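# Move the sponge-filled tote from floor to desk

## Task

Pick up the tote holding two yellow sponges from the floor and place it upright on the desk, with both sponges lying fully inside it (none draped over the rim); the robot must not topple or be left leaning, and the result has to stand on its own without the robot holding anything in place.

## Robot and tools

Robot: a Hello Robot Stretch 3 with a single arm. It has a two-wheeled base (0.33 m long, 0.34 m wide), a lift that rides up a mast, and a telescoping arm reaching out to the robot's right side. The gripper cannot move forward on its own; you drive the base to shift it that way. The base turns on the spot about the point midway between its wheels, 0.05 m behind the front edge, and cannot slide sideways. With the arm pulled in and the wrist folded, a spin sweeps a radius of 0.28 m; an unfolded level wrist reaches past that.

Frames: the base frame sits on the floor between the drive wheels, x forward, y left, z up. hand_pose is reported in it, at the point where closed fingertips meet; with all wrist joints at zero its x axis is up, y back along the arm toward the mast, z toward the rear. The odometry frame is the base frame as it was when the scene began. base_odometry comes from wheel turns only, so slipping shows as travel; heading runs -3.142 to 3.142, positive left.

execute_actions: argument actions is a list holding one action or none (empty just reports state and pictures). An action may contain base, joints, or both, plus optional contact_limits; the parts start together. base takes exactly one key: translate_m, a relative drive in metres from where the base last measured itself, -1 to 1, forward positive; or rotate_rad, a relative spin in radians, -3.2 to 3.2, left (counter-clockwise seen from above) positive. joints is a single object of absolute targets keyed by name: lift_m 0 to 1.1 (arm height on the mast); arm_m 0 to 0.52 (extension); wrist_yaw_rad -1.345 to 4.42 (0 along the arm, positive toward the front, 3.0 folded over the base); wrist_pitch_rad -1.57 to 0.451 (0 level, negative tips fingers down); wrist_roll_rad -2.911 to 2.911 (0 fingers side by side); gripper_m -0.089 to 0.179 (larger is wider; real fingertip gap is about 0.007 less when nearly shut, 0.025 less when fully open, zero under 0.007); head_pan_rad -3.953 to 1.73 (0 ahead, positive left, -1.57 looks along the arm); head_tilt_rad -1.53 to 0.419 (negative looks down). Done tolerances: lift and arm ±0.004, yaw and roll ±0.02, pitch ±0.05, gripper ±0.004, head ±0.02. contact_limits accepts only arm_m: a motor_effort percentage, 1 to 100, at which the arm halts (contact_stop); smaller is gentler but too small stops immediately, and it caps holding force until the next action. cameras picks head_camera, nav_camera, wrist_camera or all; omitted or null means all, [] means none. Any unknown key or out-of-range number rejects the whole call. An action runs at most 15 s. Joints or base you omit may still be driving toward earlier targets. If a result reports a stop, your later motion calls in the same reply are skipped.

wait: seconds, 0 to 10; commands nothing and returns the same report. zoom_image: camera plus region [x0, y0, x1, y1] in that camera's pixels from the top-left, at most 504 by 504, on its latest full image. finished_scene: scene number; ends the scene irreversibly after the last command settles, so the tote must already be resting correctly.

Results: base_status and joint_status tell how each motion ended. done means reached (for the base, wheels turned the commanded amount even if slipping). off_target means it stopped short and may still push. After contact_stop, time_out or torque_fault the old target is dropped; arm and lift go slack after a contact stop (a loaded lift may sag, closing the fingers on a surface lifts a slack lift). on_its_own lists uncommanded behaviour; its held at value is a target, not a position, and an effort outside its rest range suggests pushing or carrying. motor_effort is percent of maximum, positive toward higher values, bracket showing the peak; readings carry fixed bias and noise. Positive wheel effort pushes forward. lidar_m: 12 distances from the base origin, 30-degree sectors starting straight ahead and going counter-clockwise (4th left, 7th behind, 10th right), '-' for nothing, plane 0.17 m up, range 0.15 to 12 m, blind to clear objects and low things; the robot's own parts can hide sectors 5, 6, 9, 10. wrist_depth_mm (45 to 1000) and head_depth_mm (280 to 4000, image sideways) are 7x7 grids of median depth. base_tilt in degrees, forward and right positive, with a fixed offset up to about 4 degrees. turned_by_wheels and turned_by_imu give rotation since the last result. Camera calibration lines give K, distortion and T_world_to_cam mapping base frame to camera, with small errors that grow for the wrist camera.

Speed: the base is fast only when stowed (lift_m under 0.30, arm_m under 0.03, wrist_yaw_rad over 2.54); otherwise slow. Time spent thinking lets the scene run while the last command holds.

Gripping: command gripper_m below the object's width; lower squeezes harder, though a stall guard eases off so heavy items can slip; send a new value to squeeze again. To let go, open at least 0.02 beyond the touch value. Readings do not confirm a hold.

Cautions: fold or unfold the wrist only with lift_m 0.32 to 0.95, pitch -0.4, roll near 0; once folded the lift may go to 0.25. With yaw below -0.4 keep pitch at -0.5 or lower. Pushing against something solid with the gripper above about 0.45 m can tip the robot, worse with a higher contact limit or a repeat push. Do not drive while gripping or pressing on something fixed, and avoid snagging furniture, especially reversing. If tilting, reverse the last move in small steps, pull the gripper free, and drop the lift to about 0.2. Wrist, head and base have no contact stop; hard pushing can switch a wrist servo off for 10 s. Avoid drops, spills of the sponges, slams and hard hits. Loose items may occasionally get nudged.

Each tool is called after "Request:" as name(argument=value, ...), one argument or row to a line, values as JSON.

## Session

Request:
execute_actions(
  actions=[],
)

Scene clock: 0.00 s.
base_odometry: x=+0.000 y=+0.000 heading=+0.000 (m, m, rad; odometry frame)
turned_by_wheels: +0.000 (rad since the last result)
turned_by_imu: +0.000 (rad since the last result)
base_tilt: forward=+3.1 right=+0.4 (deg)
lidar_m: 2.05 1.93 1.97 1.91 2.54 2.58 1.80 1.81 1.83 1.33 1.59 1.23
head_depth_mm: 1869 1929 1925 1935 1943 1938 1952 / 1944 2126 2150 2150 2147 2164 2181 / 1927 2413 2424 2449 2396 2402 2353 / 1919 2390 2385 2339 2313 2288 2252 / 1886 2246 2185 2144 2144 2092 2085 / 1887 2090 2059 2026 2007 1971 1958 / 1863 1953 1920 1905 1890 1867 1856
base_status: not commanded
joint_positions: lift_m=+0.353 arm_m=-0.002 wrist_yaw_rad=+2.975 wrist_pitch_rad=-0.415 wrist_roll_rad=-0.004 gripper_m=+0.037 head_pan_rad=-0.014 head_tilt_rad=-0.022
joint_status: not commanded
motor_effort: left_wheel=-1 right_wheel=+0 lift_m=+38 arm_m=+0 wrist_yaw_rad=+0 wrist_pitch_rad=+6 wrist_roll_rad=+0 gripper_m=+1 head_pan_rad=+0 head_tilt_rad=+4 (%)
hand_pose: x=+0.0161 y=+0.0785 z=+0.3663 quat_wxyz=(+0.203, +0.700, +0.088, +0.679) (m; base frame)
wrist_depth_mm: - - - - - - - / - - - - - - - / - - - - - 971 925 / 865 865 830 808 787 760 740 / 701 684 - 670 671 645 618 / 584 580 - 560 518 554 526 / 510 512 - - 473 472 465
pictures: head_camera (sideways: a quarter turn clockwise sets it upright), nav_camera (sideways: a quarter turn counterclockwise sets it upright), wrist_camera
camera_calibration (this result's frames):
head_camera: T_world_to_cam=[[0.0161493, 0.0454994, -0.998834, 1.31733], [-0.0106496, 0.998915, 0.0453309, -0.0559681], [0.999813, 0.00990509, 0.0166164, -0.0684953], [0, 0, 0, 1]] pos_world=[0.0466124, -0.00335202, 1.31947]
nav_camera: T_world_to_cam=[[0.0306052, 0.0356099, 0.998897, -1.26465], [0.0498289, -0.998177, 0.0340575, 0.00801123], [0.998289, 0.0487316, -0.0323238, -0.0118374], [0, 0, 0, 1]] pos_world=[0.0501227, 0.0536074, 1.2626]
wrist_camera: T_world_to_cam=[[0.986108, -0.16328, -0.0304965, 0.0110912], [-0.120393, -0.576096, -0.808467, 0.369936], [0.114437, 0.800908, -0.587751, 0.317364], [0, 0, 0, 1]] pos_world=[-0.0027178, -0.0392491, 0.48595]
Images, in order (width x height): head_camera 896x504, nav_camera 672x504, wrist_camera 644x364.

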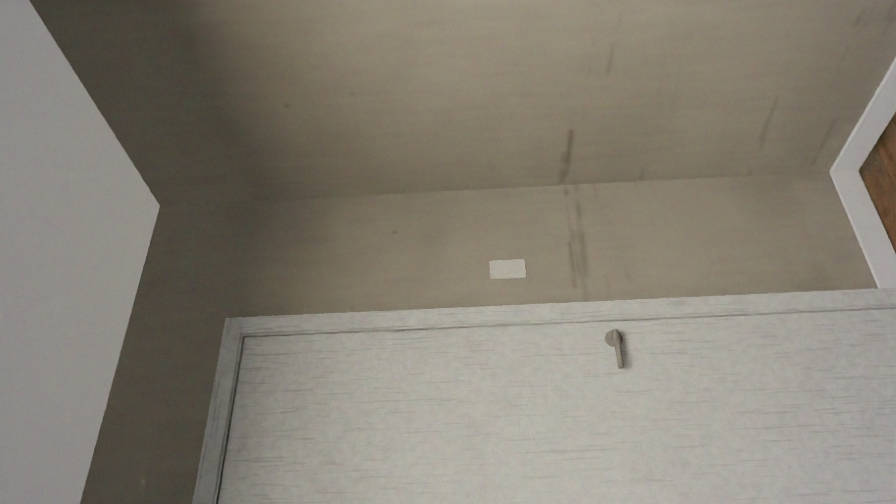

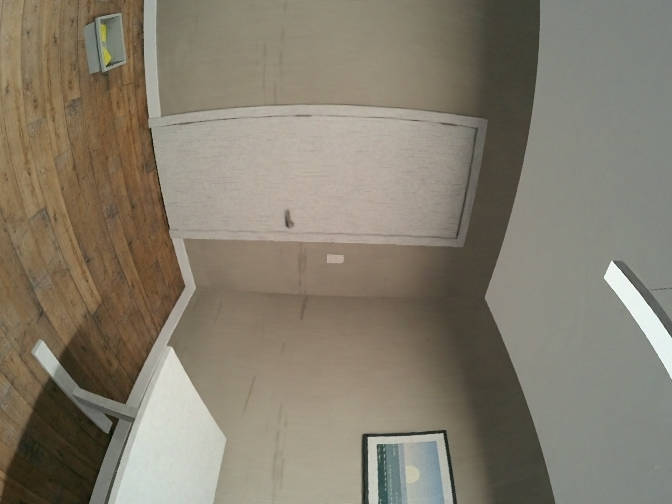

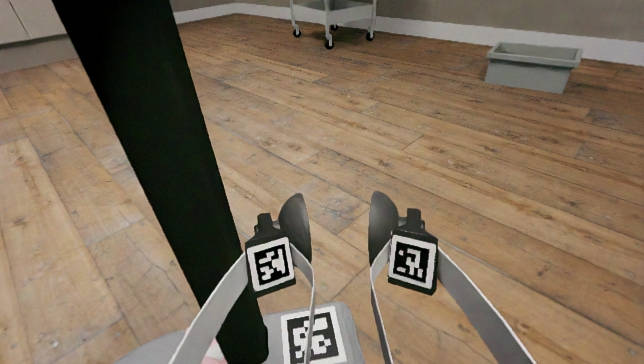

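Request:
execute_actions(
  actions=[
    {"joints": {"head_pan_rad": 0.8, "head_tilt_rad": -0.7, "lift_m": 0.28}},
  ],
  cameras=["head_camera", "nav_camera"],
)

Scene clock: 6.53 s.
base_odometry: x=+0.000 y=+0.000 heading=+0.000 (m, m, rad; odometry frame)
turned_by_wheels: +0.000 (rad since the last result)
turned_by_imu: +0.001 (rad since the last result)
base_tilt: forward=+3.0 right=+0.3 (deg)
lidar_m: 2.05 1.92 1.96 1.90 2.53 2.58 1.80 1.81 1.84 1.33 1.59 1.22
head_depth_mm: 1638 1783 1997 2116 1726 1440 1234 / 1663 1844 2052 2164 1740 1458 1244 / 1690 1868 2093 2178 1754 1456 1249 / 1718 1902 2128 2211 1761 1462 1257 / 1736 1939 2181 2222 1771 1487 1256 / 1777 1966 2216 2239 1782 1484 1269 / 1798 2015 2271 2248 1797 1484 1275
base_status: not commanded
joint_positions: lift_m=+0.280 arm_m=-0.002 wrist_yaw_rad=+2.975 wrist_pitch_rad=-0.415 wrist_roll_rad=-0.004 gripper_m=+0.037 head_pan_rad=+0.793 head_tilt_rad=-0.691
joint_status: all done
motor_effort: left_wheel=+0(0) right_wheel=+0(0) lift_m=+28(29) arm_m=+1(0) wrist_yaw_rad=+0(0) wrist_pitch_rad=+6(6) wrist_roll_rad=+0(0) gripper_m=+1(1) head_pan_rad=+2(30) head_tilt_rad=-5(43) (%)
hand_pose: x=+0.0161 y=+0.0785 z=+0.2937 quat_wxyz=(+0.203, +0.700, +0.088, +0.679) (m; base frame)
wrist_depth_mm: - - - - - - - / - - - - - - - / 957 - 893 859 832 837 817 / 744 725 700 687 676 651 642 / 595 574 - 552 563 537 518 / 493 509 - - 451 459 451 / 441 - - - 405 397 390
pictures: head_camera (sideways: a quarter turn clockwise sets it upright), nav_camera (sideways: a quarter turn counterclockwise sets it upright)
camera_calibration (this result's frames):
head_camera: T_world_to_cam=[[-0.459096, -0.400802, -0.792836, 1.05124], [-0.705021, 0.707375, 0.0506472, -0.0586103], [0.540533, 0.582218, -0.607327, 0.746344], [0, 0, 0, 1]] pos_world=[0.0378727, 0.0282616, 1.2897]
nav_camera: T_world_to_cam=[[0.426014, 0.483692, 0.764562, -0.961183], [0.760247, -0.649509, -0.0127043, 0.0645659], [0.490445, 0.586668, -0.644425, 0.787843], [0, 0, 0, 1]] pos_world=[-0.0260026, 0.0446505, 1.24341]
Images, in order (width x height): head_camera 896x504, nav_camera 672x504.

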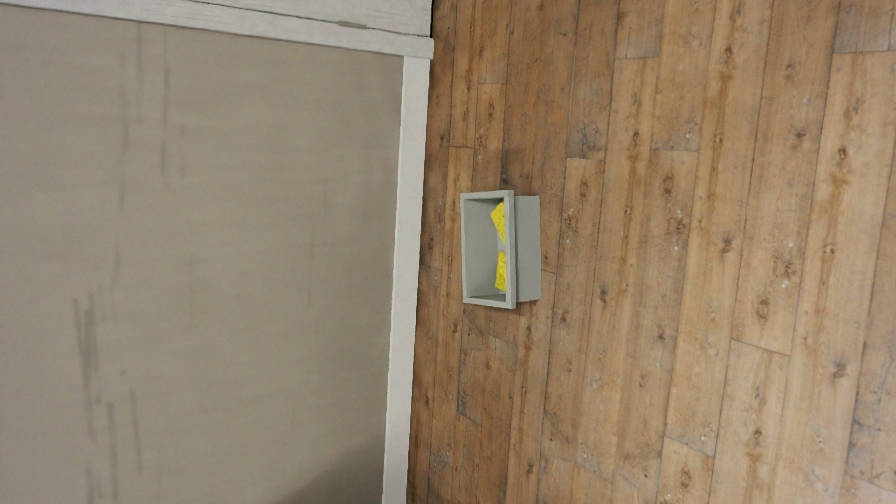

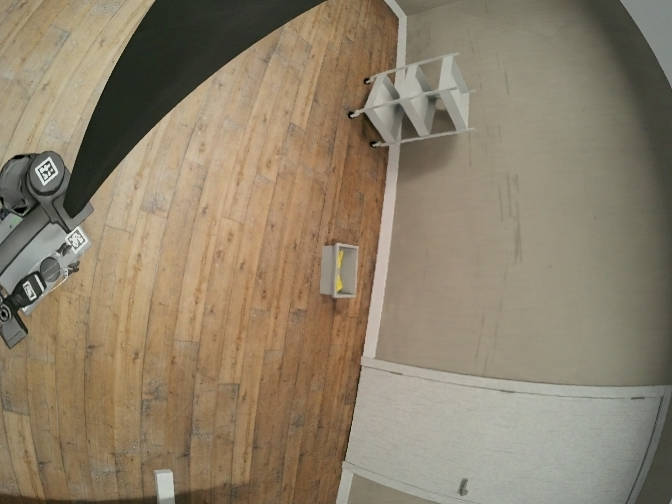

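Request:
zoom_image(
  camera="head_camera",
  region=[430, 170, 590, 330],
)

Region (430, 170, 590, 330) of head_camera's 896x504 image, scaled by 3.150, with more detail than that image has.

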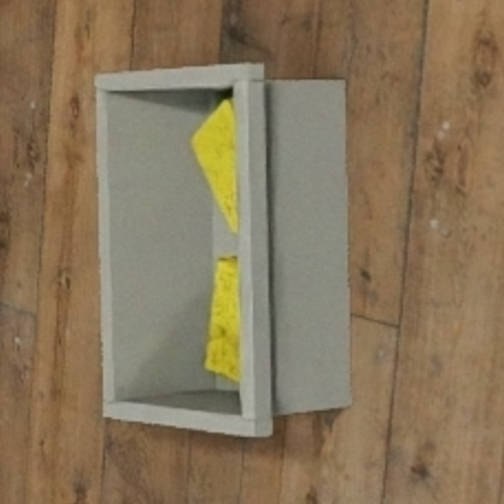

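Request:
execute_actions(
  actions=[
    {"base": {"rotate_rad": 0.878}, "joints": {"head_pan_rad": 0.0, "head_tilt_rad": -0.9, "lift_m": 0.29}},
  ],
  cameras=[],
)

Request:
execute_actions(
  actions=[
    {"base": {"translate_m": 0.84}, "joints": {"head_tilt_rad": -1.1}},
  ],
  cameras=["head_camera", "nav_camera"],
)

Scene clock: 101.23 s.
base_odometry: x=+0.000 y=+0.000 heading=+0.878 (m, m, rad; odometry frame)
turned_by_wheels: +0.878 (rad since the last result)
turned_by_imu: +0.881 (rad since the last result)
base_tilt: forward=+3.0 right=+0.4 (deg)
lidar_m: 1.94 1.90 2.54 2.54 1.81 1.81 1.81 1.33 1.33 1.22 1.83 1.92
head_depth_mm: 1710 1947 2054 1720 1470 1286 1142 / 1750 1986 2071 1712 1481 1297 1155 / 1793 2040 1942 1728 1483 1299 1157 / 1837 2114 2055 1740 1506 1309 1158 / 1877 2149 2116 1755 1500 1321 1164 / 1926 2230 2124 1780 1521 1329 1169 / 1985 2278 2155 1788 1523 1331 1176
base_status: done
joint_positions: lift_m=+0.290 arm_m=-0.002 wrist_yaw_rad=+2.975 wrist_pitch_rad=-0.415 wrist_roll_rad=-0.004 gripper_m=+0.037 head_pan_rad=+0.007 head_tilt_rad=-0.889
joint_status: all done
motor_effort: left_wheel=-2(7) right_wheel=+2(7) lift_m=+47(51) arm_m=+0(1) wrist_yaw_rad=+0(0) wrist_pitch_rad=+6(6) wrist_roll_rad=+0(0) gripper_m=+0(1) head_pan_rad=-3(31) head_tilt_rad=-5(26) (%)
hand_pose: x=+0.0161 y=+0.0784 z=+0.3030 quat_wxyz=(+0.203, +0.700, +0.088, +0.679) (m; base frame)
wrist_depth_mm: - - - - - - - / - - - - - - - / - - 928 895 858 835 808 / 751 739 701 686 677 678 640 / 603 586 - 549 575 543 529 / 513 507 - - 462 469 464 / 448 - - - 412 410 402
pictures: none
No camera images: the call's "cameras" was empty. Leave "cameras" out to get every camera's image.

Scene clock: 105.80 s.
base_odometry: x=+0.537 y=+0.646 heading=+0.878 (m, m, rad; odometry frame)
turned_by_wheels: +0.000 (rad since the last result)
turned_by_imu: +0.004 (rad since the last result)
base_tilt: forward=+3.0 right=+0.4 (deg)
lidar_m: 1.13 1.29 1.25 2.32 2.69 2.44 2.61 2.00 1.33 1.80 1.30 1.14
head_depth_mm: 1075 1266 1535 1472 1327 1211 1120 / 1101 1303 1570 1477 1329 1215 1124 / 1127 1338 1580 1438 1321 1222 1129 / 1158 1377 1622 1452 1333 1227 1137 / 1191 1427 1652 1501 1350 1231 1138 / 1221 1474 1681 1505 1360 1232 1127 / 1252 1519 1703 1521 1365 1236 1135
base_status: done
joint_positions: lift_m=+0.290 arm_m=-0.002 wrist_yaw_rad=+2.975 wrist_pitch_rad=-0.415 wrist_roll_rad=-0.004 gripper_m=+0.037 head_pan_rad=+0.007 head_tilt_rad=-1.087
joint_status: all done
motor_effort: left_wheel=-2(6) right_wheel=+2(7) lift_m=+47(48) arm_m=+1(1) wrist_yaw_rad=+0(0) wrist_pitch_rad=+6(6) wrist_roll_rad=+0(0) gripper_m=+1(1) head_pan_rad=-3(3) head_tilt_rad=-8(28) (%)
hand_pose: x=+0.0161 y=+0.0784 z=+0.3030 quat_wxyz=(+0.203, +0.700, +0.088, +0.679) (m; base frame)
wrist_depth_mm: - - - - - - - / - - - - - - - / - - 906 918 846 850 804 / 744 724 707 702 677 670 638 / 605 594 - 568 578 543 541 / 501 512 - - 458 466 470 / 452 - - - 410 405 406
pictures: head_camera (sideways: a quarter turn clockwise sets it upright), nav_camera (sideways: a quarter turn counterclockwise sets it upright)
camera_calibration (this result's frames):
head_camera: T_world_to_cam=[[-0.866936, 0.0397087, -0.496836, 0.668027], [0.0209764, 0.998845, 0.0432288, -0.0533565], [0.497978, 0.0270548, -0.866767, 1.08398], [0, 0, 0, 1]] pos_world=[0.0404565, -0.00255858, 1.27377]
nav_camera: T_world_to_cam=[[0.888505, 0.042185, 0.456925, -0.563176], [0.0674399, -0.996957, -0.0390963, 0.103138], [0.453885, 0.0655521, -0.888646, 1.10561], [0, 0, 0, 1]] pos_world=[-0.00839216, 0.0541064, 1.24386]
Images, in order (width x height): head_camera 896x504, nav_camera 672x504.

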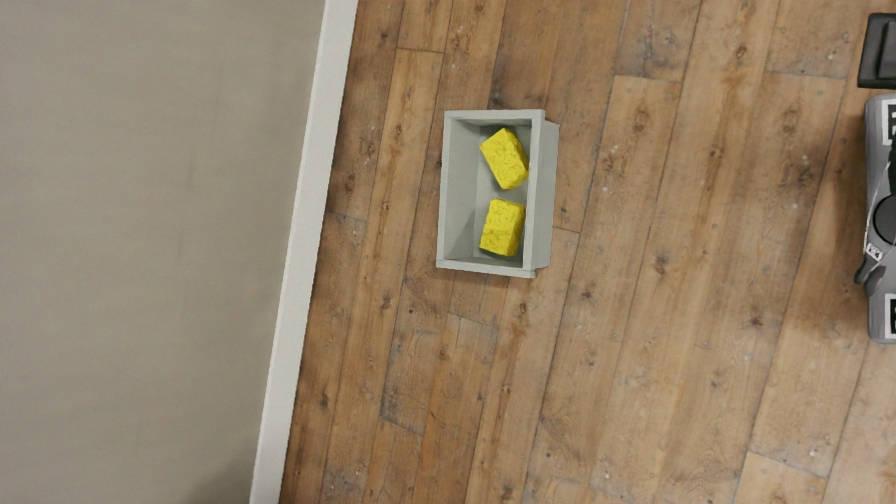

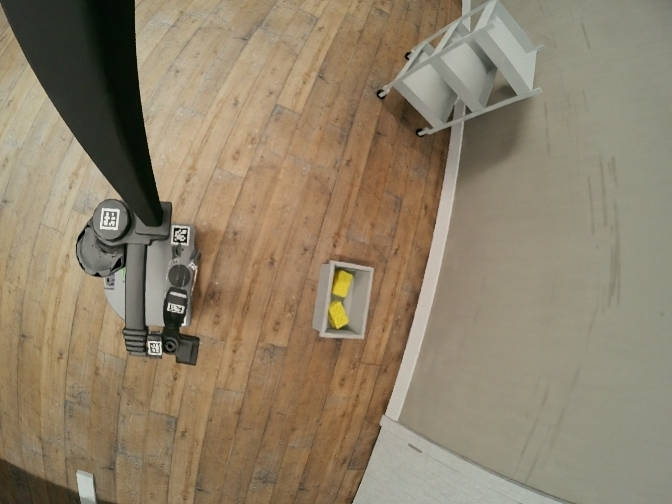

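Request:
zoom_image(
  camera="head_camera",
  region=[410, 90, 610, 290],
)

Region (410, 90, 610, 290) of head_camera's 896x504 image, scaled by 2.520, with more detail than that image has.

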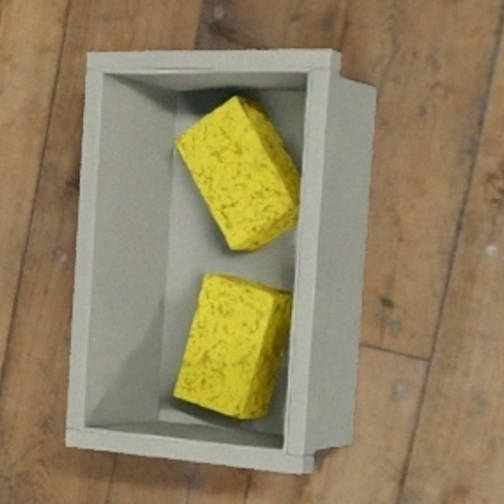

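Request:
execute_actions(
  actions=[
    {"base": {"rotate_rad": 1.49}, "joints": {"lift_m": 0.40, "wrist_yaw_rad": 0.0, "arm_m": 0.30, "gripper_m": 0.10, "head_pan_rad": -1.6, "head_tilt_rad": -1.1}},
  ],
  cameras=["nav_camera"],
)

Request:
execute_actions(
  actions=[
    {"joints": {"wrist_pitch_rad": -1.165, "wrist_roll_rad": 1.57, "arm_m": 0.33, "lift_m": 0.31}},
  ],
  cameras=["head_camera", "wrist_camera"],
)

Scene clock: 135.63 s.
base_odometry: x=+0.537 y=+0.646 heading=+2.368 (m, m, rad; odometry frame)
turned_by_wheels: +1.490 (rad since the last result)
turned_by_imu: +1.498 (rad since the last result)
base_tilt: forward=+3.0 right=+0.4 (deg)
lidar_m: 2.32 2.56 2.44 2.61 2.23 1.33 1.80 1.38 1.14 1.14 1.25 1.26
head_depth_mm: 1096 1300 1567 1473 1332 1211 1121 / 1110 1318 1584 1492 1353 1212 - / 1125 1333 1584 - 1321 1221 - / 1136 1359 1600 1430 1330 1224 1114 / 1156 1370 1622 1500 1354 1230 1124 / 1165 1401 1643 1507 1362 1236 1128 / 1183 1424 1650 1522 1359 1239 1135
base_status: done
joint_positions: lift_m=+0.400 arm_m=+0.300 wrist_yaw_rad=+0.003 wrist_pitch_rad=-0.415 wrist_roll_rad=-0.004 gripper_m=+0.100 head_pan_rad=-1.593 head_tilt_rad=-1.087
joint_status: all done
motor_effort: left_wheel=-1(9) right_wheel=+1(6) lift_m=+47(50) arm_m=+3(2) wrist_yaw_rad=-3(5) wrist_pitch_rad=+6(6) wrist_roll_rad=+0(0) gripper_m=+1(86) head_pan_rad=-2(31) head_tilt_rad=-7(7) (%)
hand_pose: x=-0.0209 y=-0.6694 z=+0.4129 quat_wxyz=(+0.694, +0.147, -0.690, -0.145) (m; base frame)
wrist_depth_mm: 625 594 561 546 524 505 481 / 686 667 627 616 569 551 529 / 789 720 721 668 624 616 575 / 845 833 776 721 707 662 624 / 749 754 765 726 722 687 666 / 638 626 590 606 602 579 575 / 555 560 536 519 514 517 513
pictures: nav_camera (sideways: a quarter turn counterclockwise sets it upright)
camera_calibration (this result's frames):
nav_camera: T_world_to_cam=[[0.0161005, -0.889379, 0.456888, -0.557807], [-0.998506, -0.0381617, -0.0390987, 0.109644], [0.0522092, -0.455576, -0.888665, 1.10809], [0, 0, 0, 1]] pos_world=[0.0606083, 0.012901, 1.24386]
Images, in order (width x height): nav_camera 672x504.

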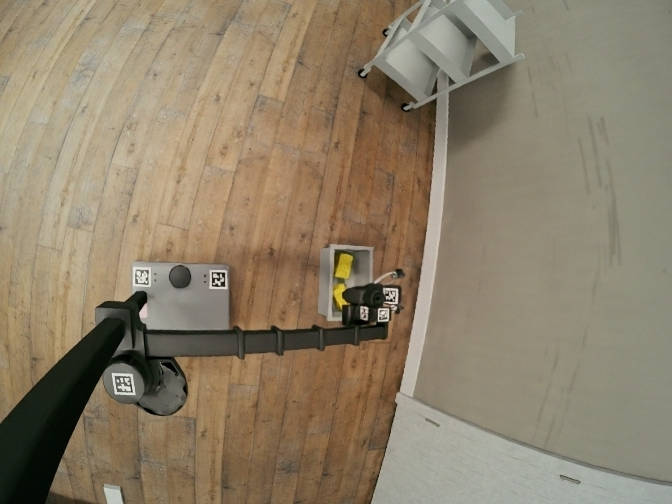

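Scene clock: 137.30 s.
base_odometry: x=+0.537 y=+0.646 heading=+2.368 (m, m, rad; odometry frame)
turned_by_wheels: +0.000 (rad since the last result)
turned_by_imu: +0.000 (rad since the last result)
base_tilt: forward=+3.0 right=+0.5 (deg)
lidar_m: 2.32 2.57 2.44 2.61 2.22 1.34 1.79 1.38 1.14 1.14 1.25 1.25
head_depth_mm: 1096 1296 1569 1476 1335 1210 1124 / 1111 1317 1582 1483 1333 1228 - / 1124 1340 1589 1537 1328 1220 - / 1136 1355 1602 1522 1328 1219 1120 / 1152 1382 1630 1516 1348 1226 1125 / 1161 1395 1642 1506 1358 1233 1129 / 1181 1422 1648 1521 1365 1242 1130
base_status: not commanded
joint_positions: lift_m=+0.310 arm_m=+0.330 wrist_yaw_rad=+0.003 wrist_pitch_rad=-1.165 wrist_roll_rad=+1.568 gripper_m=+0.100 head_pan_rad=-1.593 head_tilt_rad=-1.087
joint_status: all done
motor_effort: left_wheel=-2(1) right_wheel=+1(1) lift_m=+29(40) arm_m=+4(5) wrist_yaw_rad=-3(3) wrist_pitch_rad=+0(5) wrist_roll_rad=+1(1) gripper_m=+1(1) head_pan_rad=-3(3) head_tilt_rad=-7(7) (%)
hand_pose: x=-0.0213 y=-0.5535 z=+0.2040 quat_wxyz=(+0.002, +0.002, -0.835, -0.550) (m; base frame)
wrist_depth_mm: 503 453 285 233 303 281 254 / 509 479 338 333 314 290 263 / 529 500 343 325 325 294 268 / 542 519 368 367 333 304 276 / 545 550 417 357 350 305 285 / 591 596 369 370 368 328 290 / 606 613 500 307 376 331 292
pictures: head_camera (sideways: a quarter turn clockwise sets it upright), wrist_camera
camera_calibration (this result's frames):
head_camera: T_world_to_cam=[[0.0651251, 0.865418, -0.4968, 0.662295], [0.9978, -0.050272, 0.0432277, -0.0593136], [0.0124349, -0.498522, -0.866788, 1.08697], [0, 0, 0, 1]] pos_world=[0.00253466, -0.0342655, 1.27376]
wrist_camera: T_world_to_cam=[[0.0252192, 0.912722, -0.407803, 0.591829], [0.977025, 0.0638536, 0.203334, 0.0413338], [0.211627, -0.403561, -0.890142, 0.129538], [0, 0, 0, 1]] pos_world=[-0.0827234, -0.490538, 0.348252]
Images, in order (width x height): head_camera 896x504, wrist_camera 644x364.

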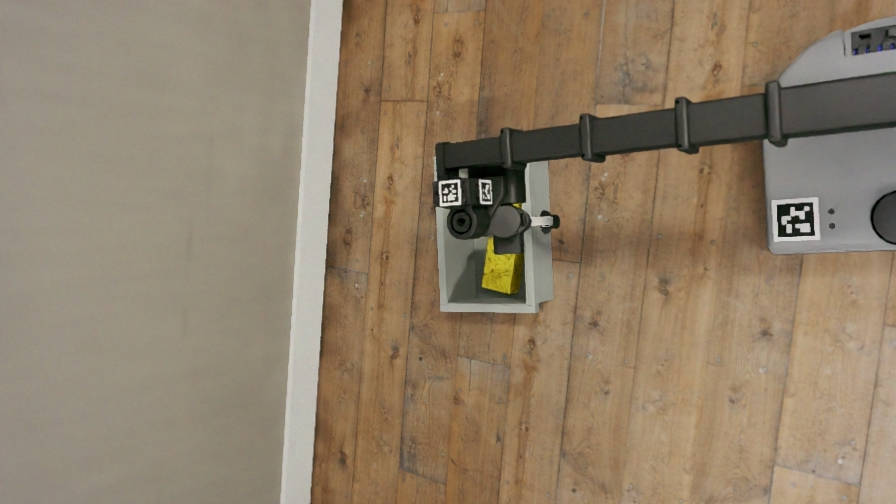

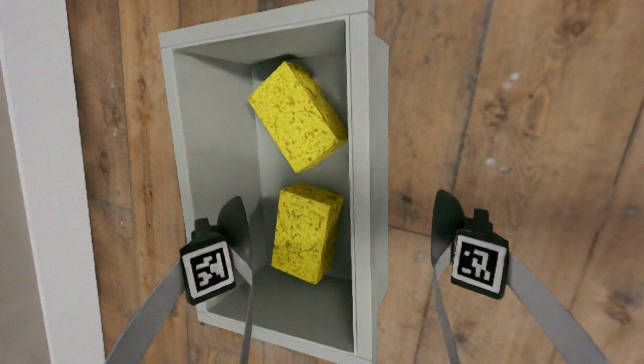

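Request:
execute_actions(
  actions=[
    {"base": {"translate_m": 0.01}, "joints": {"arm_m": 0.354, "lift_m": 0.2}},
  ],
  cameras=["head_camera", "wrist_camera"],
)

Scene clock: 165.83 s.
base_odometry: x=+0.529 y=+0.653 heading=+2.368 (m, m, rad; odometry frame)
turned_by_wheels: +0.000 (rad since the last result)
turned_by_imu: +0.001 (rad since the last result)
base_tilt: forward=+3.0 right=+0.5 (deg)
lidar_m: 2.31 2.55 2.44 2.61 2.23 1.34 1.81 1.38 1.15 1.14 1.25 1.25
head_depth_mm: 1095 1298 1574 1482 1331 1213 1125 / 1110 1316 1580 1479 1333 1215 - / 1127 1342 1593 1509 1321 1218 - / 1141 1353 1610 1441 1322 1229 1114 / 1150 1375 1630 1499 1351 1228 1124 / 1166 1397 1640 1512 1357 1236 1127 / 1185 1425 1647 1516 1364 1237 1136
base_status: done
joint_positions: lift_m=+0.200 arm_m=+0.354 wrist_yaw_rad=+0.003 wrist_pitch_rad=-1.166 wrist_roll_rad=+1.568 gripper_m=+0.100 head_pan_rad=-1.593 head_tilt_rad=-1.087
joint_status: all done
motor_effort: left_wheel=-1(3) right_wheel=+2(5) lift_m=+28(26) arm_m=+4(4) wrist_yaw_rad=-3(3) wrist_pitch_rad=+0(0) wrist_roll_rad=+1(1) gripper_m=+1(1) head_pan_rad=-3(2) head_tilt_rad=-8(6) (%)
hand_pose: x=-0.0213 y=-0.5773 z=+0.0940 quat_wxyz=(+0.002, +0.002, -0.835, -0.551) (m; base frame)
wrist_depth_mm: 194 226 227 118 206 191 174 / 200 236 225 122 215 197 179 / 306 238 230 136 221 201 183 / 432 239 295 139 231 206 188 / 465 241 247 142 240 210 192 / 492 234 258 146 247 222 196 / 525 259 274 150 256 230 201
pictures: head_camera (sideways: a quarter turn clockwise sets it upright), wrist_camera
camera_calibration (this result's frames):
head_camera: T_world_to_cam=[[0.0651451, 0.865416, -0.4968, 0.662295], [0.997798, -0.050295, 0.0432277, -0.0593136], [0.0124234, -0.498523, -0.866788, 1.08697], [0, 0, 0, 1]] pos_world=[0.00253387, -0.0342654, 1.27376]
wrist_camera: T_world_to_cam=[[0.0255432, 0.912995, -0.40717, 0.568808], [0.977022, 0.0634145, 0.203486, 0.0649691], [0.211602, -0.403012, -0.890396, 0.0222991], [0, 0, 0, 1]] pos_world=[-0.082724, -0.514452, 0.238236]
Images, in order (width x height): head_camera 896x504, wrist_camera 644x364.

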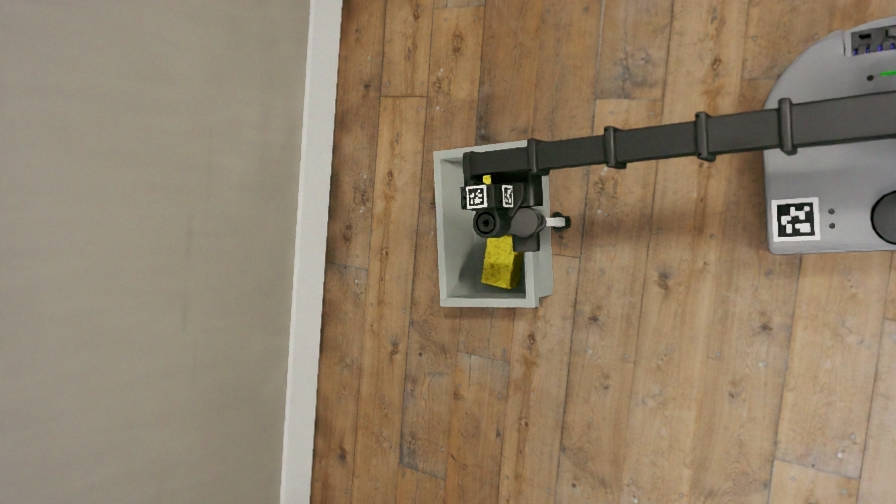

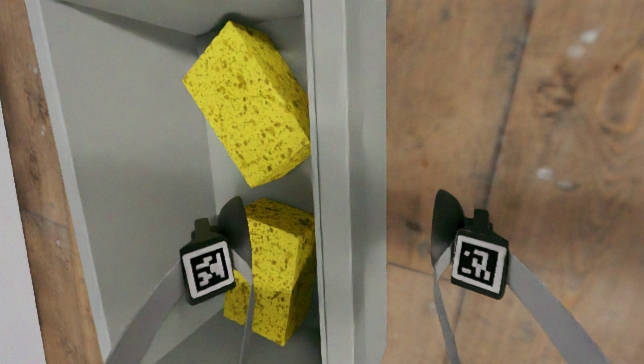

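Request:
execute_actions(
  actions=[
    {"joints": {"gripper_m": -0.037, "arm_m": 0.357}},
  ],
  cameras=["wrist_camera"],
)

Scene clock: 175.80 s.
base_odometry: x=+0.529 y=+0.653 heading=+2.368 (m, m, rad; odometry frame)
turned_by_wheels: +0.000 (rad since the last result)
turned_by_imu: +0.001 (rad since the last result)
base_tilt: forward=+3.0 right=+0.4 (deg)
lidar_m: 2.30 2.56 2.44 2.61 2.23 1.34 1.81 1.39 1.15 1.14 1.25 1.25
head_depth_mm: 1098 1305 1565 1474 1327 1215 1129 / 1113 1320 1583 1480 1335 1216 - / 1125 1337 1587 1514 1328 1218 - / 1137 1356 1596 1445 1322 1224 1116 / 1154 1380 1629 1499 1349 1235 1129 / 1163 1399 1638 1514 1359 1234 1125 / 1184 1420 1656 1518 1357 1238 1133
base_status: not commanded
joint_positions: lift_m=+0.200 arm_m=+0.357 wrist_yaw_rad=+0.003 wrist_pitch_rad=-1.173 wrist_roll_rad=+1.568 gripper_m=-0.036 head_pan_rad=-1.593 head_tilt_rad=-1.087
joint_status: all done
motor_effort: left_wheel=-2(1) right_wheel=+2(2) lift_m=+31(31) arm_m=+4(3) wrist_yaw_rad=-3(3) wrist_pitch_rad=+3(6) wrist_roll_rad=+1(1) gripper_m=-23(99) head_pan_rad=-3(3) head_tilt_rad=-7(7) (%)
hand_pose: x=-0.0213 y=-0.5785 z=+0.0933 quat_wxyz=(+0.002, +0.002, -0.833, -0.554) (m; base frame)
wrist_depth_mm: 195 224 229 116 206 189 174 / 199 236 223 120 214 194 177 / 205 236 230 124 220 199 183 / 427 237 293 137 229 207 188 / 447 241 254 130 230 215 192 / 486 239 290 136 244 220 199 / 520 248 269 149 256 225 205
pictures: wrist_camera
camera_calibration (this result's frames):
wrist_camera: T_world_to_cam=[[0.0255528, 0.915962, -0.40045, 0.570734], [0.977027, 0.0619, 0.20393, 0.0642664], [0.21158, -0.396461, -0.893338, 0.025297], [0, 0, 0, 1]] pos_world=[-0.0827262, -0.51672, 0.238043]
Images, in order (width x height): wrist_camera 644x364.

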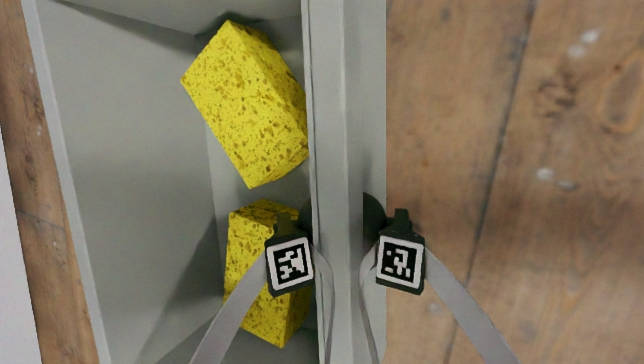

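Request:
zoom_image(
  camera="wrist_camera",
  region=[240, 164, 460, 364],
)

Region (240, 164, 460, 364) of wrist_camera's 644x364 image, scaled by 2.291; it fills the top 458 rows of this view, and the rest is white.

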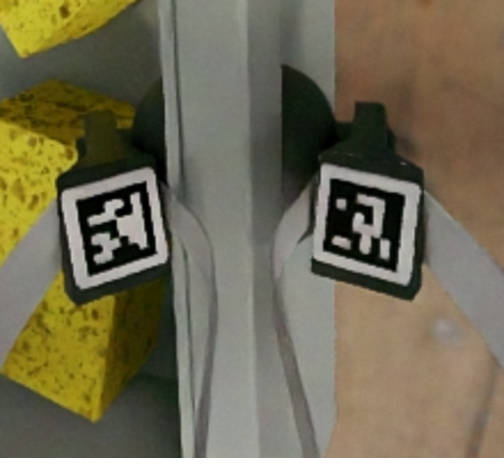

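Request:
execute_actions(
  actions=[
    {"joints": {"lift_m": 0.26, "wrist_pitch_rad": -1.14}},
  ],
  cameras=["head_camera", "wrist_camera"],
)

Scene clock: 187.50 s.
base_odometry: x=+0.529 y=+0.653 heading=+2.368 (m, m, rad; odometry frame)
turned_by_wheels: +0.000 (rad since the last result)
turned_by_imu: +0.001 (rad since the last result)
base_tilt: forward=+3.0 right=+0.4 (deg)
lidar_m: 2.31 2.55 2.43 2.61 2.24 1.34 1.80 1.39 0.58 0.56 1.25 1.25
head_depth_mm: 1093 1298 1569 1477 1337 1213 1121 / 1113 1319 1579 1484 1336 1216 - / 1125 1339 1583 1539 1314 1218 - / 1141 1356 1600 1404 1309 1224 1116 / 1153 1368 1624 1494 1331 1229 1124 / 1168 1395 1629 1514 1358 1235 1132 / 1185 1423 1652 1518 1366 1239 1134
base_status: not commanded
joint_positions: lift_m=+0.259 arm_m=+0.357 wrist_yaw_rad=+0.003 wrist_pitch_rad=-1.173 wrist_roll_rad=+1.569 gripper_m=-0.030 head_pan_rad=-1.593 head_tilt_rad=-1.087
joint_status: all done
on_its_own: gripper_m is held at -0.031, not at your -0.037, by its stall guard, which is not easing now
motor_effort: left_wheel=-1(2) right_wheel=+2(2) lift_m=+52(55) arm_m=+3(4) wrist_yaw_rad=-3(3) wrist_pitch_rad=+14(15) wrist_roll_rad=+0(1) gripper_m=-22(23) head_pan_rad=-3(3) head_tilt_rad=-8(7) (%)
hand_pose: x=-0.0213 y=-0.5784 z=+0.1525 quat_wxyz=(+0.002, +0.002, -0.833, -0.554) (m; base frame)
wrist_depth_mm: 446 223 232 121 253 237 217 / 465 231 248 125 258 244 223 / 482 242 271 130 267 251 230 / 498 247 299 135 277 260 234 / 528 257 293 134 290 267 239 / 542 270 297 143 244 275 247 / 572 274 283 154 307 280 253
pictures: head_camera (sideways: a quarter turn clockwise sets it upright), wrist_camera
camera_calibration (this result's frames):
head_camera: T_world_to_cam=[[0.0651452, 0.865417, -0.4968, 0.662295], [0.997798, -0.0502952, 0.0432277, -0.0593136], [0.0124233, -0.498522, -0.866788, 1.08697], [0, 0, 0, 1]] pos_world=[0.00253387, -0.0342654, 1.27376]
wrist_camera: T_world_to_cam=[[0.0262007, 0.916071, -0.40016, 0.594423], [0.977017, 0.061244, 0.204175, 0.0517753], [0.211546, -0.396312, -0.893412, 0.078313], [0, 0, 0, 1]] pos_world=[-0.0827264, -0.516668, 0.297259]
Images, in order (width x height): head_camera 896x504, wrist_camera 644x364.

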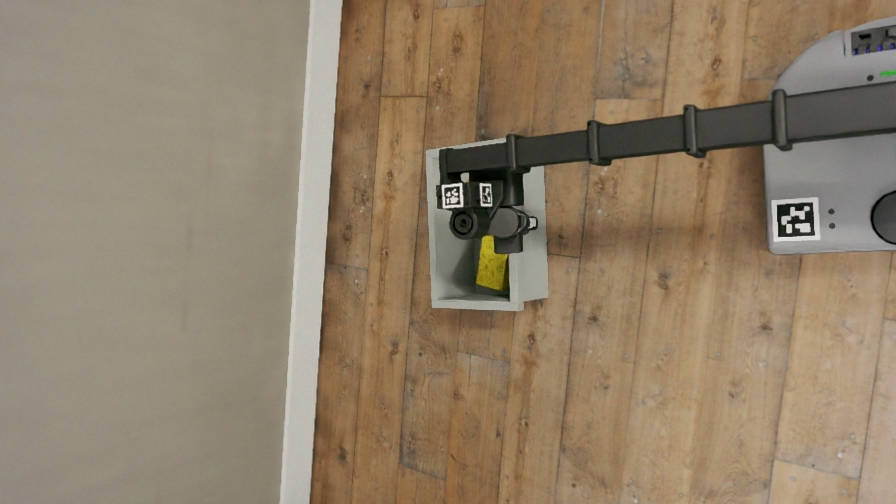

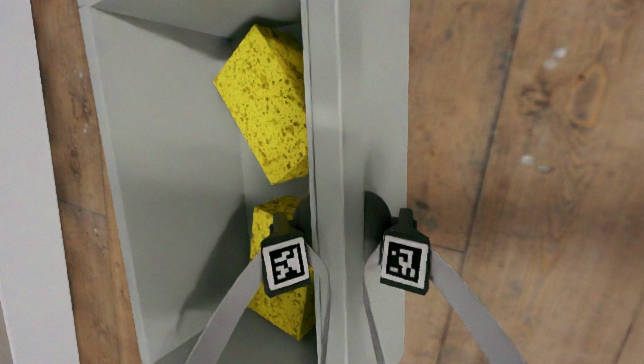

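Request:
execute_actions(
  actions=[],
  cameras=["wrist_camera"],
)

Scene clock: 201.23 s.
base_odometry: x=+0.529 y=+0.653 heading=+2.368 (m, m, rad; odometry frame)
turned_by_wheels: +0.000 (rad since the last result)
turned_by_imu: +0.001 (rad since the last result)
base_tilt: forward=+3.0 right=+0.4 (deg)
lidar_m: 2.31 2.56 2.43 2.61 2.24 1.34 1.81 1.38 0.58 0.56 1.25 1.25
head_depth_mm: 1096 1301 1570 1486 1333 1206 1126 / 1115 1313 1581 1477 1329 1214 - / 1127 1336 1590 1543 1316 1221 - / 1139 1357 1600 1412 1313 1222 1118 / 1151 1380 1629 1504 1331 1233 1128 / 1170 1399 1638 1501 1361 1236 1128 / 1180 1423 1650 1518 1359 1241 1133
base_status: not commanded
joint_positions: lift_m=+0.259 arm_m=+0.357 wrist_yaw_rad=+0.003 wrist_pitch_rad=-1.173 wrist_roll_rad=+1.569 gripper_m=-0.030 head_pan_rad=-1.593 head_tilt_rad=-1.087
joint_status: all done
on_its_own: gripper_m is held at -0.031, not at your -0.037, by its stall guard, which is not easing now
motor_effort: left_wheel=-2(2) right_wheel=+2(2) lift_m=+52(55) arm_m=+3(4) wrist_yaw_rad=-3(3) wrist_pitch_rad=+14(15) wrist_roll_rad=+0(1) gripper_m=-22(23) head_pan_rad=-3(3) head_tilt_rad=-7(7) (%)
hand_pose: x=-0.0213 y=-0.5784 z=+0.1525 quat_wxyz=(+0.002, +0.002, -0.833, -0.554) (m; base frame)
wrist_depth_mm: 442 222 233 120 251 238 218 / 463 231 245 124 258 242 224 / 489 241 271 128 267 251 230 / 513 246 301 135 274 258 234 / 532 260 291 134 290 268 242 / 548 274 293 143 245 273 250 / 580 275 286 154 308 278 257
pictures: wrist_camera
camera_calibration (this result's frames):
wrist_camera: T_world_to_cam=[[0.0262004, 0.916071, -0.400159, 0.594423], [0.977017, 0.0612443, 0.204174, 0.0517754], [0.211546, -0.396312, -0.893412, 0.0783131], [0, 0, 0, 1]] pos_world=[-0.0827264, -0.516668, 0.297259]
Images, in order (width x height): wrist_camera 644x364.

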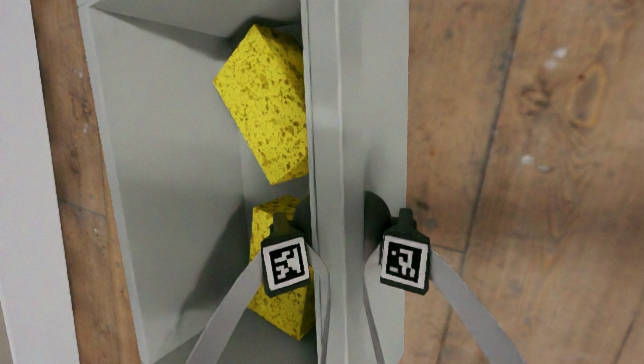

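Request:
zoom_image(
  camera="wrist_camera",
  region=[240, 164, 460, 364],
)

Region (240, 164, 460, 364) of wrist_camera's 644x364 image, scaled by 2.291; it fills the top 458 rows of this view, and the rest is white.

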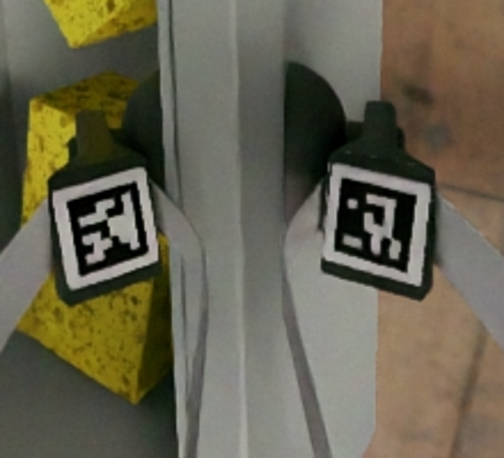

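Request:
execute_actions(
  actions=[
    {"joints": {"lift_m": 0.203, "wrist_pitch_rad": -1.16}},
  ],
  cameras=["wrist_camera"],
)

Scene clock: 244.50 s.
base_odometry: x=+0.529 y=+0.653 heading=+2.368 (m, m, rad; odometry frame)
turned_by_wheels: +0.000 (rad since the last result)
turned_by_imu: +0.001 (rad since the last result)
base_tilt: forward=+3.0 right=+0.3 (deg)
lidar_m: 2.31 2.55 2.43 2.61 2.23 1.34 1.81 1.38 1.15 1.14 1.25 1.25
head_depth_mm: 1096 1290 1562 1477 1329 1208 1126 / 1111 1313 1581 1479 1333 1216 - / 1129 1338 1591 1521 1326 1219 - / 1140 1360 1600 1438 1331 1222 1118 / 1153 1383 1629 1494 1355 1229 1127 / 1165 1401 1633 1514 1358 1237 1134 / 1187 1420 1655 1518 1363 1238 1133
base_status: not commanded
joint_positions: lift_m=+0.203 arm_m=+0.357 wrist_yaw_rad=+0.003 wrist_pitch_rad=-1.176 wrist_roll_rad=+1.569 gripper_m=-0.030 head_pan_rad=-1.593 head_tilt_rad=-1.087
joint_status: all done
on_its_own: gripper_m is held at -0.031, not at your -0.037, by its stall guard, which is not easing now
motor_effort: left_wheel=-2(2) right_wheel=+2(2) lift_m=+31(47) arm_m=+3(3) wrist_yaw_rad=-3(3) wrist_pitch_rad=+7(14) wrist_roll_rad=+1(1) gripper_m=-21(22) head_pan_rad=-3(3) head_tilt_rad=-7(8) (%)
hand_pose: x=-0.0213 y=-0.5777 z=+0.0961 quat_wxyz=(+0.002, +0.002, -0.832, -0.555) (m; base frame)
wrist_depth_mm: 194 225 230 116 210 193 176 / 202 236 224 119 216 198 180 / 300 236 232 124 224 204 186 / 432 239 293 136 232 212 191 / 458 239 285 130 234 216 195 / 490 243 288 139 249 223 202 / 515 246 271 149 257 228 208
pictures: wrist_camera
camera_calibration (this result's frames):
wrist_camera: T_world_to_cam=[[0.0262154, 0.917268, -0.397407, 0.571583], [0.97702, 0.0606115, 0.20435, 0.0628783], [0.211531, -0.393632, -0.8946, 0.0298297], [0, 0, 0, 1]] pos_world=[-0.0827275, -0.516364, 0.240988]
Images, in order (width x height): wrist_camera 644x364.

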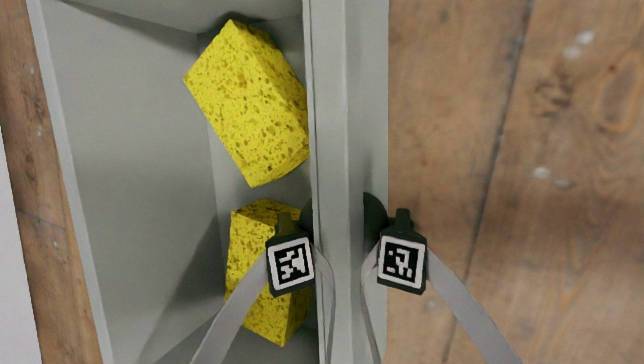

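Request:
execute_actions(
  actions=[
    {"joints": {"gripper_m": 0.07, "wrist_pitch_rad": -1.27, "arm_m": 0.378, "lift_m": 0.194}},
  ],
  cameras=["wrist_camera"],
)

Scene clock: 250.53 s.
base_odometry: x=+0.529 y=+0.653 heading=+2.368 (m, m, rad; odometry frame)
turned_by_wheels: +0.000 (rad since the last result)
turned_by_imu: +0.001 (rad since the last result)
base_tilt: forward=+3.0 right=+0.4 (deg)
lidar_m: 2.30 2.56 2.44 2.61 2.24 1.34 1.81 1.39 1.15 1.14 1.25 1.25
head_depth_mm: 1095 1300 1571 1475 1326 1210 1127 / 1107 1316 1583 1476 1332 1214 - / 1124 1338 1591 1525 1323 1218 - / 1137 1358 1601 1479 1324 1225 1117 / 1155 1372 1634 1505 1349 1234 1122 / 1171 1395 1638 1508 1359 1234 1132 / 1182 1412 1649 1527 1364 1242 1132
base_status: not commanded
joint_positions: lift_m=+0.197 arm_m=+0.378 wrist_yaw_rad=+0.002 wrist_pitch_rad=-1.267 wrist_roll_rad=+1.569 gripper_m=+0.070 head_pan_rad=-1.593 head_tilt_rad=-1.087
joint_status: lift_m contact_stop (moved -0.007 of -0.009); the others done
on_its_own: lift_m is slack since a contact_stop, until your next command for it
motor_effort: left_wheel=-2(2) right_wheel=+2(3) lift_m=+38(41) arm_m=+4(6) wrist_yaw_rad=-2(3) wrist_pitch_rad=-1(15) wrist_roll_rad=+0(0) gripper_m=+1(87) head_pan_rad=-3(3) head_tilt_rad=-7(8) (%)
hand_pose: x=-0.0214 y=-0.5760 z=+0.0837 quat_wxyz=(+0.002, +0.001, -0.806, -0.592) (m; base frame)
wrist_depth_mm: 189 226 215 108 205 188 175 / 191 219 204 112 210 194 181 / 192 239 208 122 218 201 185 / 192 238 271 125 224 205 190 / 195 240 291 128 238 212 196 / 198 242 236 131 245 216 203 / 206 234 250 136 251 232 208
pictures: wrist_camera
camera_calibration (this result's frames):
wrist_camera: T_world_to_cam=[[0.0269261, 0.949574, -0.312385, 0.576602], [0.977104, 0.040976, 0.208779, 0.053733], [0.211051, -0.310854, -0.926729, 0.0697923], [0, 0, 0, 1]] pos_world=[-0.0827582, -0.528033, 0.233582]
Images, in order (width x height): wrist_camera 644x364.

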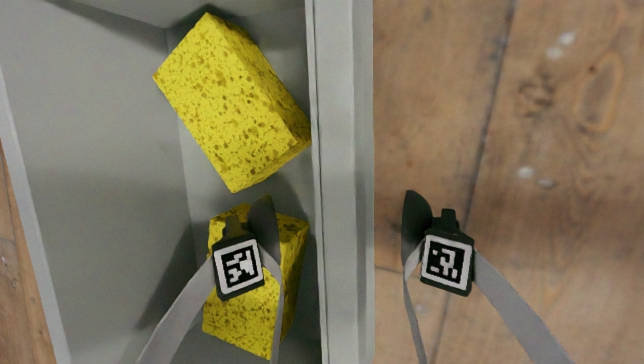

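Request:
execute_actions(
  actions=[
    {"joints": {"gripper_m": -0.035, "lift_m": 0.196, "arm_m": 0.38}},
  ],
  cameras=["wrist_camera"],
)

Request:
zoom_image(
  camera="wrist_camera",
  region=[240, 164, 460, 364],
)

Scene clock: 258.10 s.
base_odometry: x=+0.529 y=+0.653 heading=+2.368 (m, m, rad; odometry frame)
turned_by_wheels: +0.000 (rad since the last result)
turned_by_imu: +0.001 (rad since the last result)
base_tilt: forward=+3.0 right=+0.4 (deg)
lidar_m: 2.31 2.56 2.44 2.60 2.23 1.35 1.81 1.39 1.15 1.14 1.25 1.25
head_depth_mm: 1098 1301 1565 1470 1332 1206 1123 / 1115 1319 1582 1482 1343 1217 - / 1127 1338 1591 1530 1324 1224 - / 1142 1358 1604 1522 1328 1226 1117 / 1153 1372 1624 1499 1350 1226 1125 / 1167 1396 1650 1509 1361 1235 1132 / 1181 1422 1642 1515 1357 1238 1133
base_status: not commanded
joint_positions: lift_m=+0.196 arm_m=+0.380 wrist_yaw_rad=+0.002 wrist_pitch_rad=-1.271 wrist_roll_rad=+1.569 gripper_m=-0.034 head_pan_rad=-1.593 head_tilt_rad=-1.087
joint_status: all done
motor_effort: left_wheel=-2(2) right_wheel=+1(1) lift_m=+29(31) arm_m=+5(4) wrist_yaw_rad=-2(2) wrist_pitch_rad=+0(1) wrist_roll_rad=+0(0) gripper_m=-21(99) head_pan_rad=-3(2) head_tilt_rad=-7(8) (%)
hand_pose: x=-0.0214 y=-0.5772 z=+0.0831 quat_wxyz=(+0.002, +0.001, -0.805, -0.594) (m; base frame)
wrist_depth_mm: 187 223 214 111 204 188 176 / 189 219 204 114 209 195 181 / 190 238 208 116 218 201 185 / 192 241 270 119 226 207 191 / 195 240 235 121 227 213 195 / 197 241 244 127 244 220 201 / 206 243 243 258 250 226 208
pictures: wrist_camera
camera_calibration (this result's frames):
wrist_camera: T_world_to_cam=[[0.0269222, 0.950596, -0.309263, 0.577859], [0.977105, 0.0402915, 0.208906, 0.0535029], [0.211045, -0.307806, -0.927747, 0.0707134], [0, 0, 0, 1]] pos_world=[-0.0827589, -0.5297, 0.233137]
Images, in order (width x height): wrist_camera 644x364.

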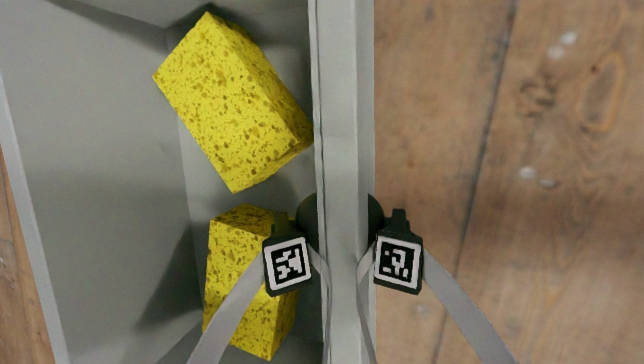

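Region (240, 164, 460, 364) of wrist_camera's 644x364 image, scaled by 2.291; it fills the top 458 rows of this view, and the rest is white.

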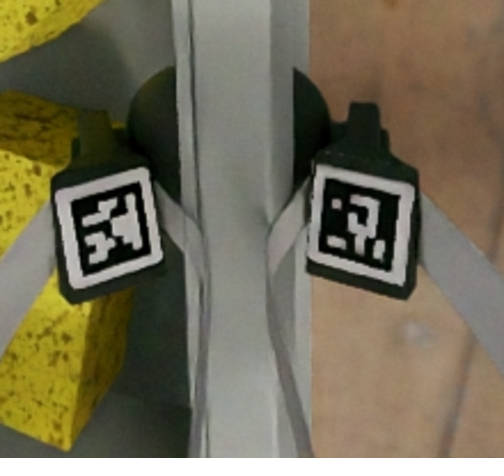

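Request:
execute_actions(
  actions=[
    {"joints": {"lift_m": 0.202}},
  ],
  cameras=["wrist_camera"],
)

Scene clock: 264.50 s.
base_odometry: x=+0.529 y=+0.653 heading=+2.368 (m, m, rad; odometry frame)
turned_by_wheels: +0.000 (rad since the last result)
turned_by_imu: +0.001 (rad since the last result)
base_tilt: forward=+3.0 right=+0.4 (deg)
lidar_m: 2.31 2.55 2.43 2.61 2.24 1.34 1.80 1.38 1.14 1.14 1.25 1.25
head_depth_mm: 1100 1301 1573 1478 1335 1206 1120 / 1112 1317 1583 1472 1332 1217 - / 1123 1336 1586 1533 1328 1220 - / 1134 1356 1606 1516 1325 1228 1117 / 1155 1375 1633 1494 1350 1228 1130 / 1165 1400 1645 1509 1352 1233 1128 / 1186 1414 1643 1515 1366 1236 1132
base_status: not commanded
joint_positions: lift_m=+0.202 arm_m=+0.380 wrist_yaw_rad=+0.002 wrist_pitch_rad=-1.273 wrist_roll_rad=+1.569 gripper_m=-0.034 head_pan_rad=-1.593 head_tilt_rad=-1.087
joint_status: all done
motor_effort: left_wheel=-2(1) right_wheel=+1(1) lift_m=+50(50) arm_m=+4(4) wrist_yaw_rad=-2(2) wrist_pitch_rad=+1(2) wrist_roll_rad=+0(0) gripper_m=-19(21) head_pan_rad=-2(2) head_tilt_rad=-7(8) (%)
hand_pose: x=-0.0214 y=-0.5766 z=+0.0882 quat_wxyz=(+0.002, +0.001, -0.804, -0.595) (m; base frame)
wrist_depth_mm: 190 225 215 119 209 192 179 / 192 222 209 121 216 198 183 / 190 242 213 124 222 206 189 / 196 243 271 126 231 210 194 / 196 240 242 127 233 219 201 / 205 243 244 133 249 225 208 / 417 244 256 259 255 229 213
pictures: wrist_camera
camera_calibration (this result's frames):
wrist_camera: T_world_to_cam=[[0.0269262, 0.951305, -0.307072, 0.57913], [0.977107, 0.0398044, 0.208993, 0.0521224], [0.211039, -0.30567, -0.928455, 0.076936], [0, 0, 0, 1]] pos_world=[-0.0827594, -0.529488, 0.238373]
Images, in order (width x height): wrist_camera 644x364.

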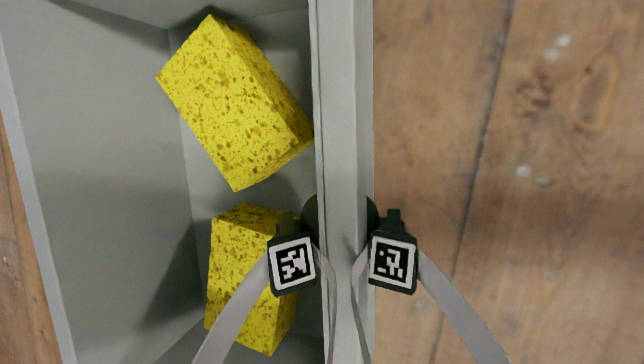

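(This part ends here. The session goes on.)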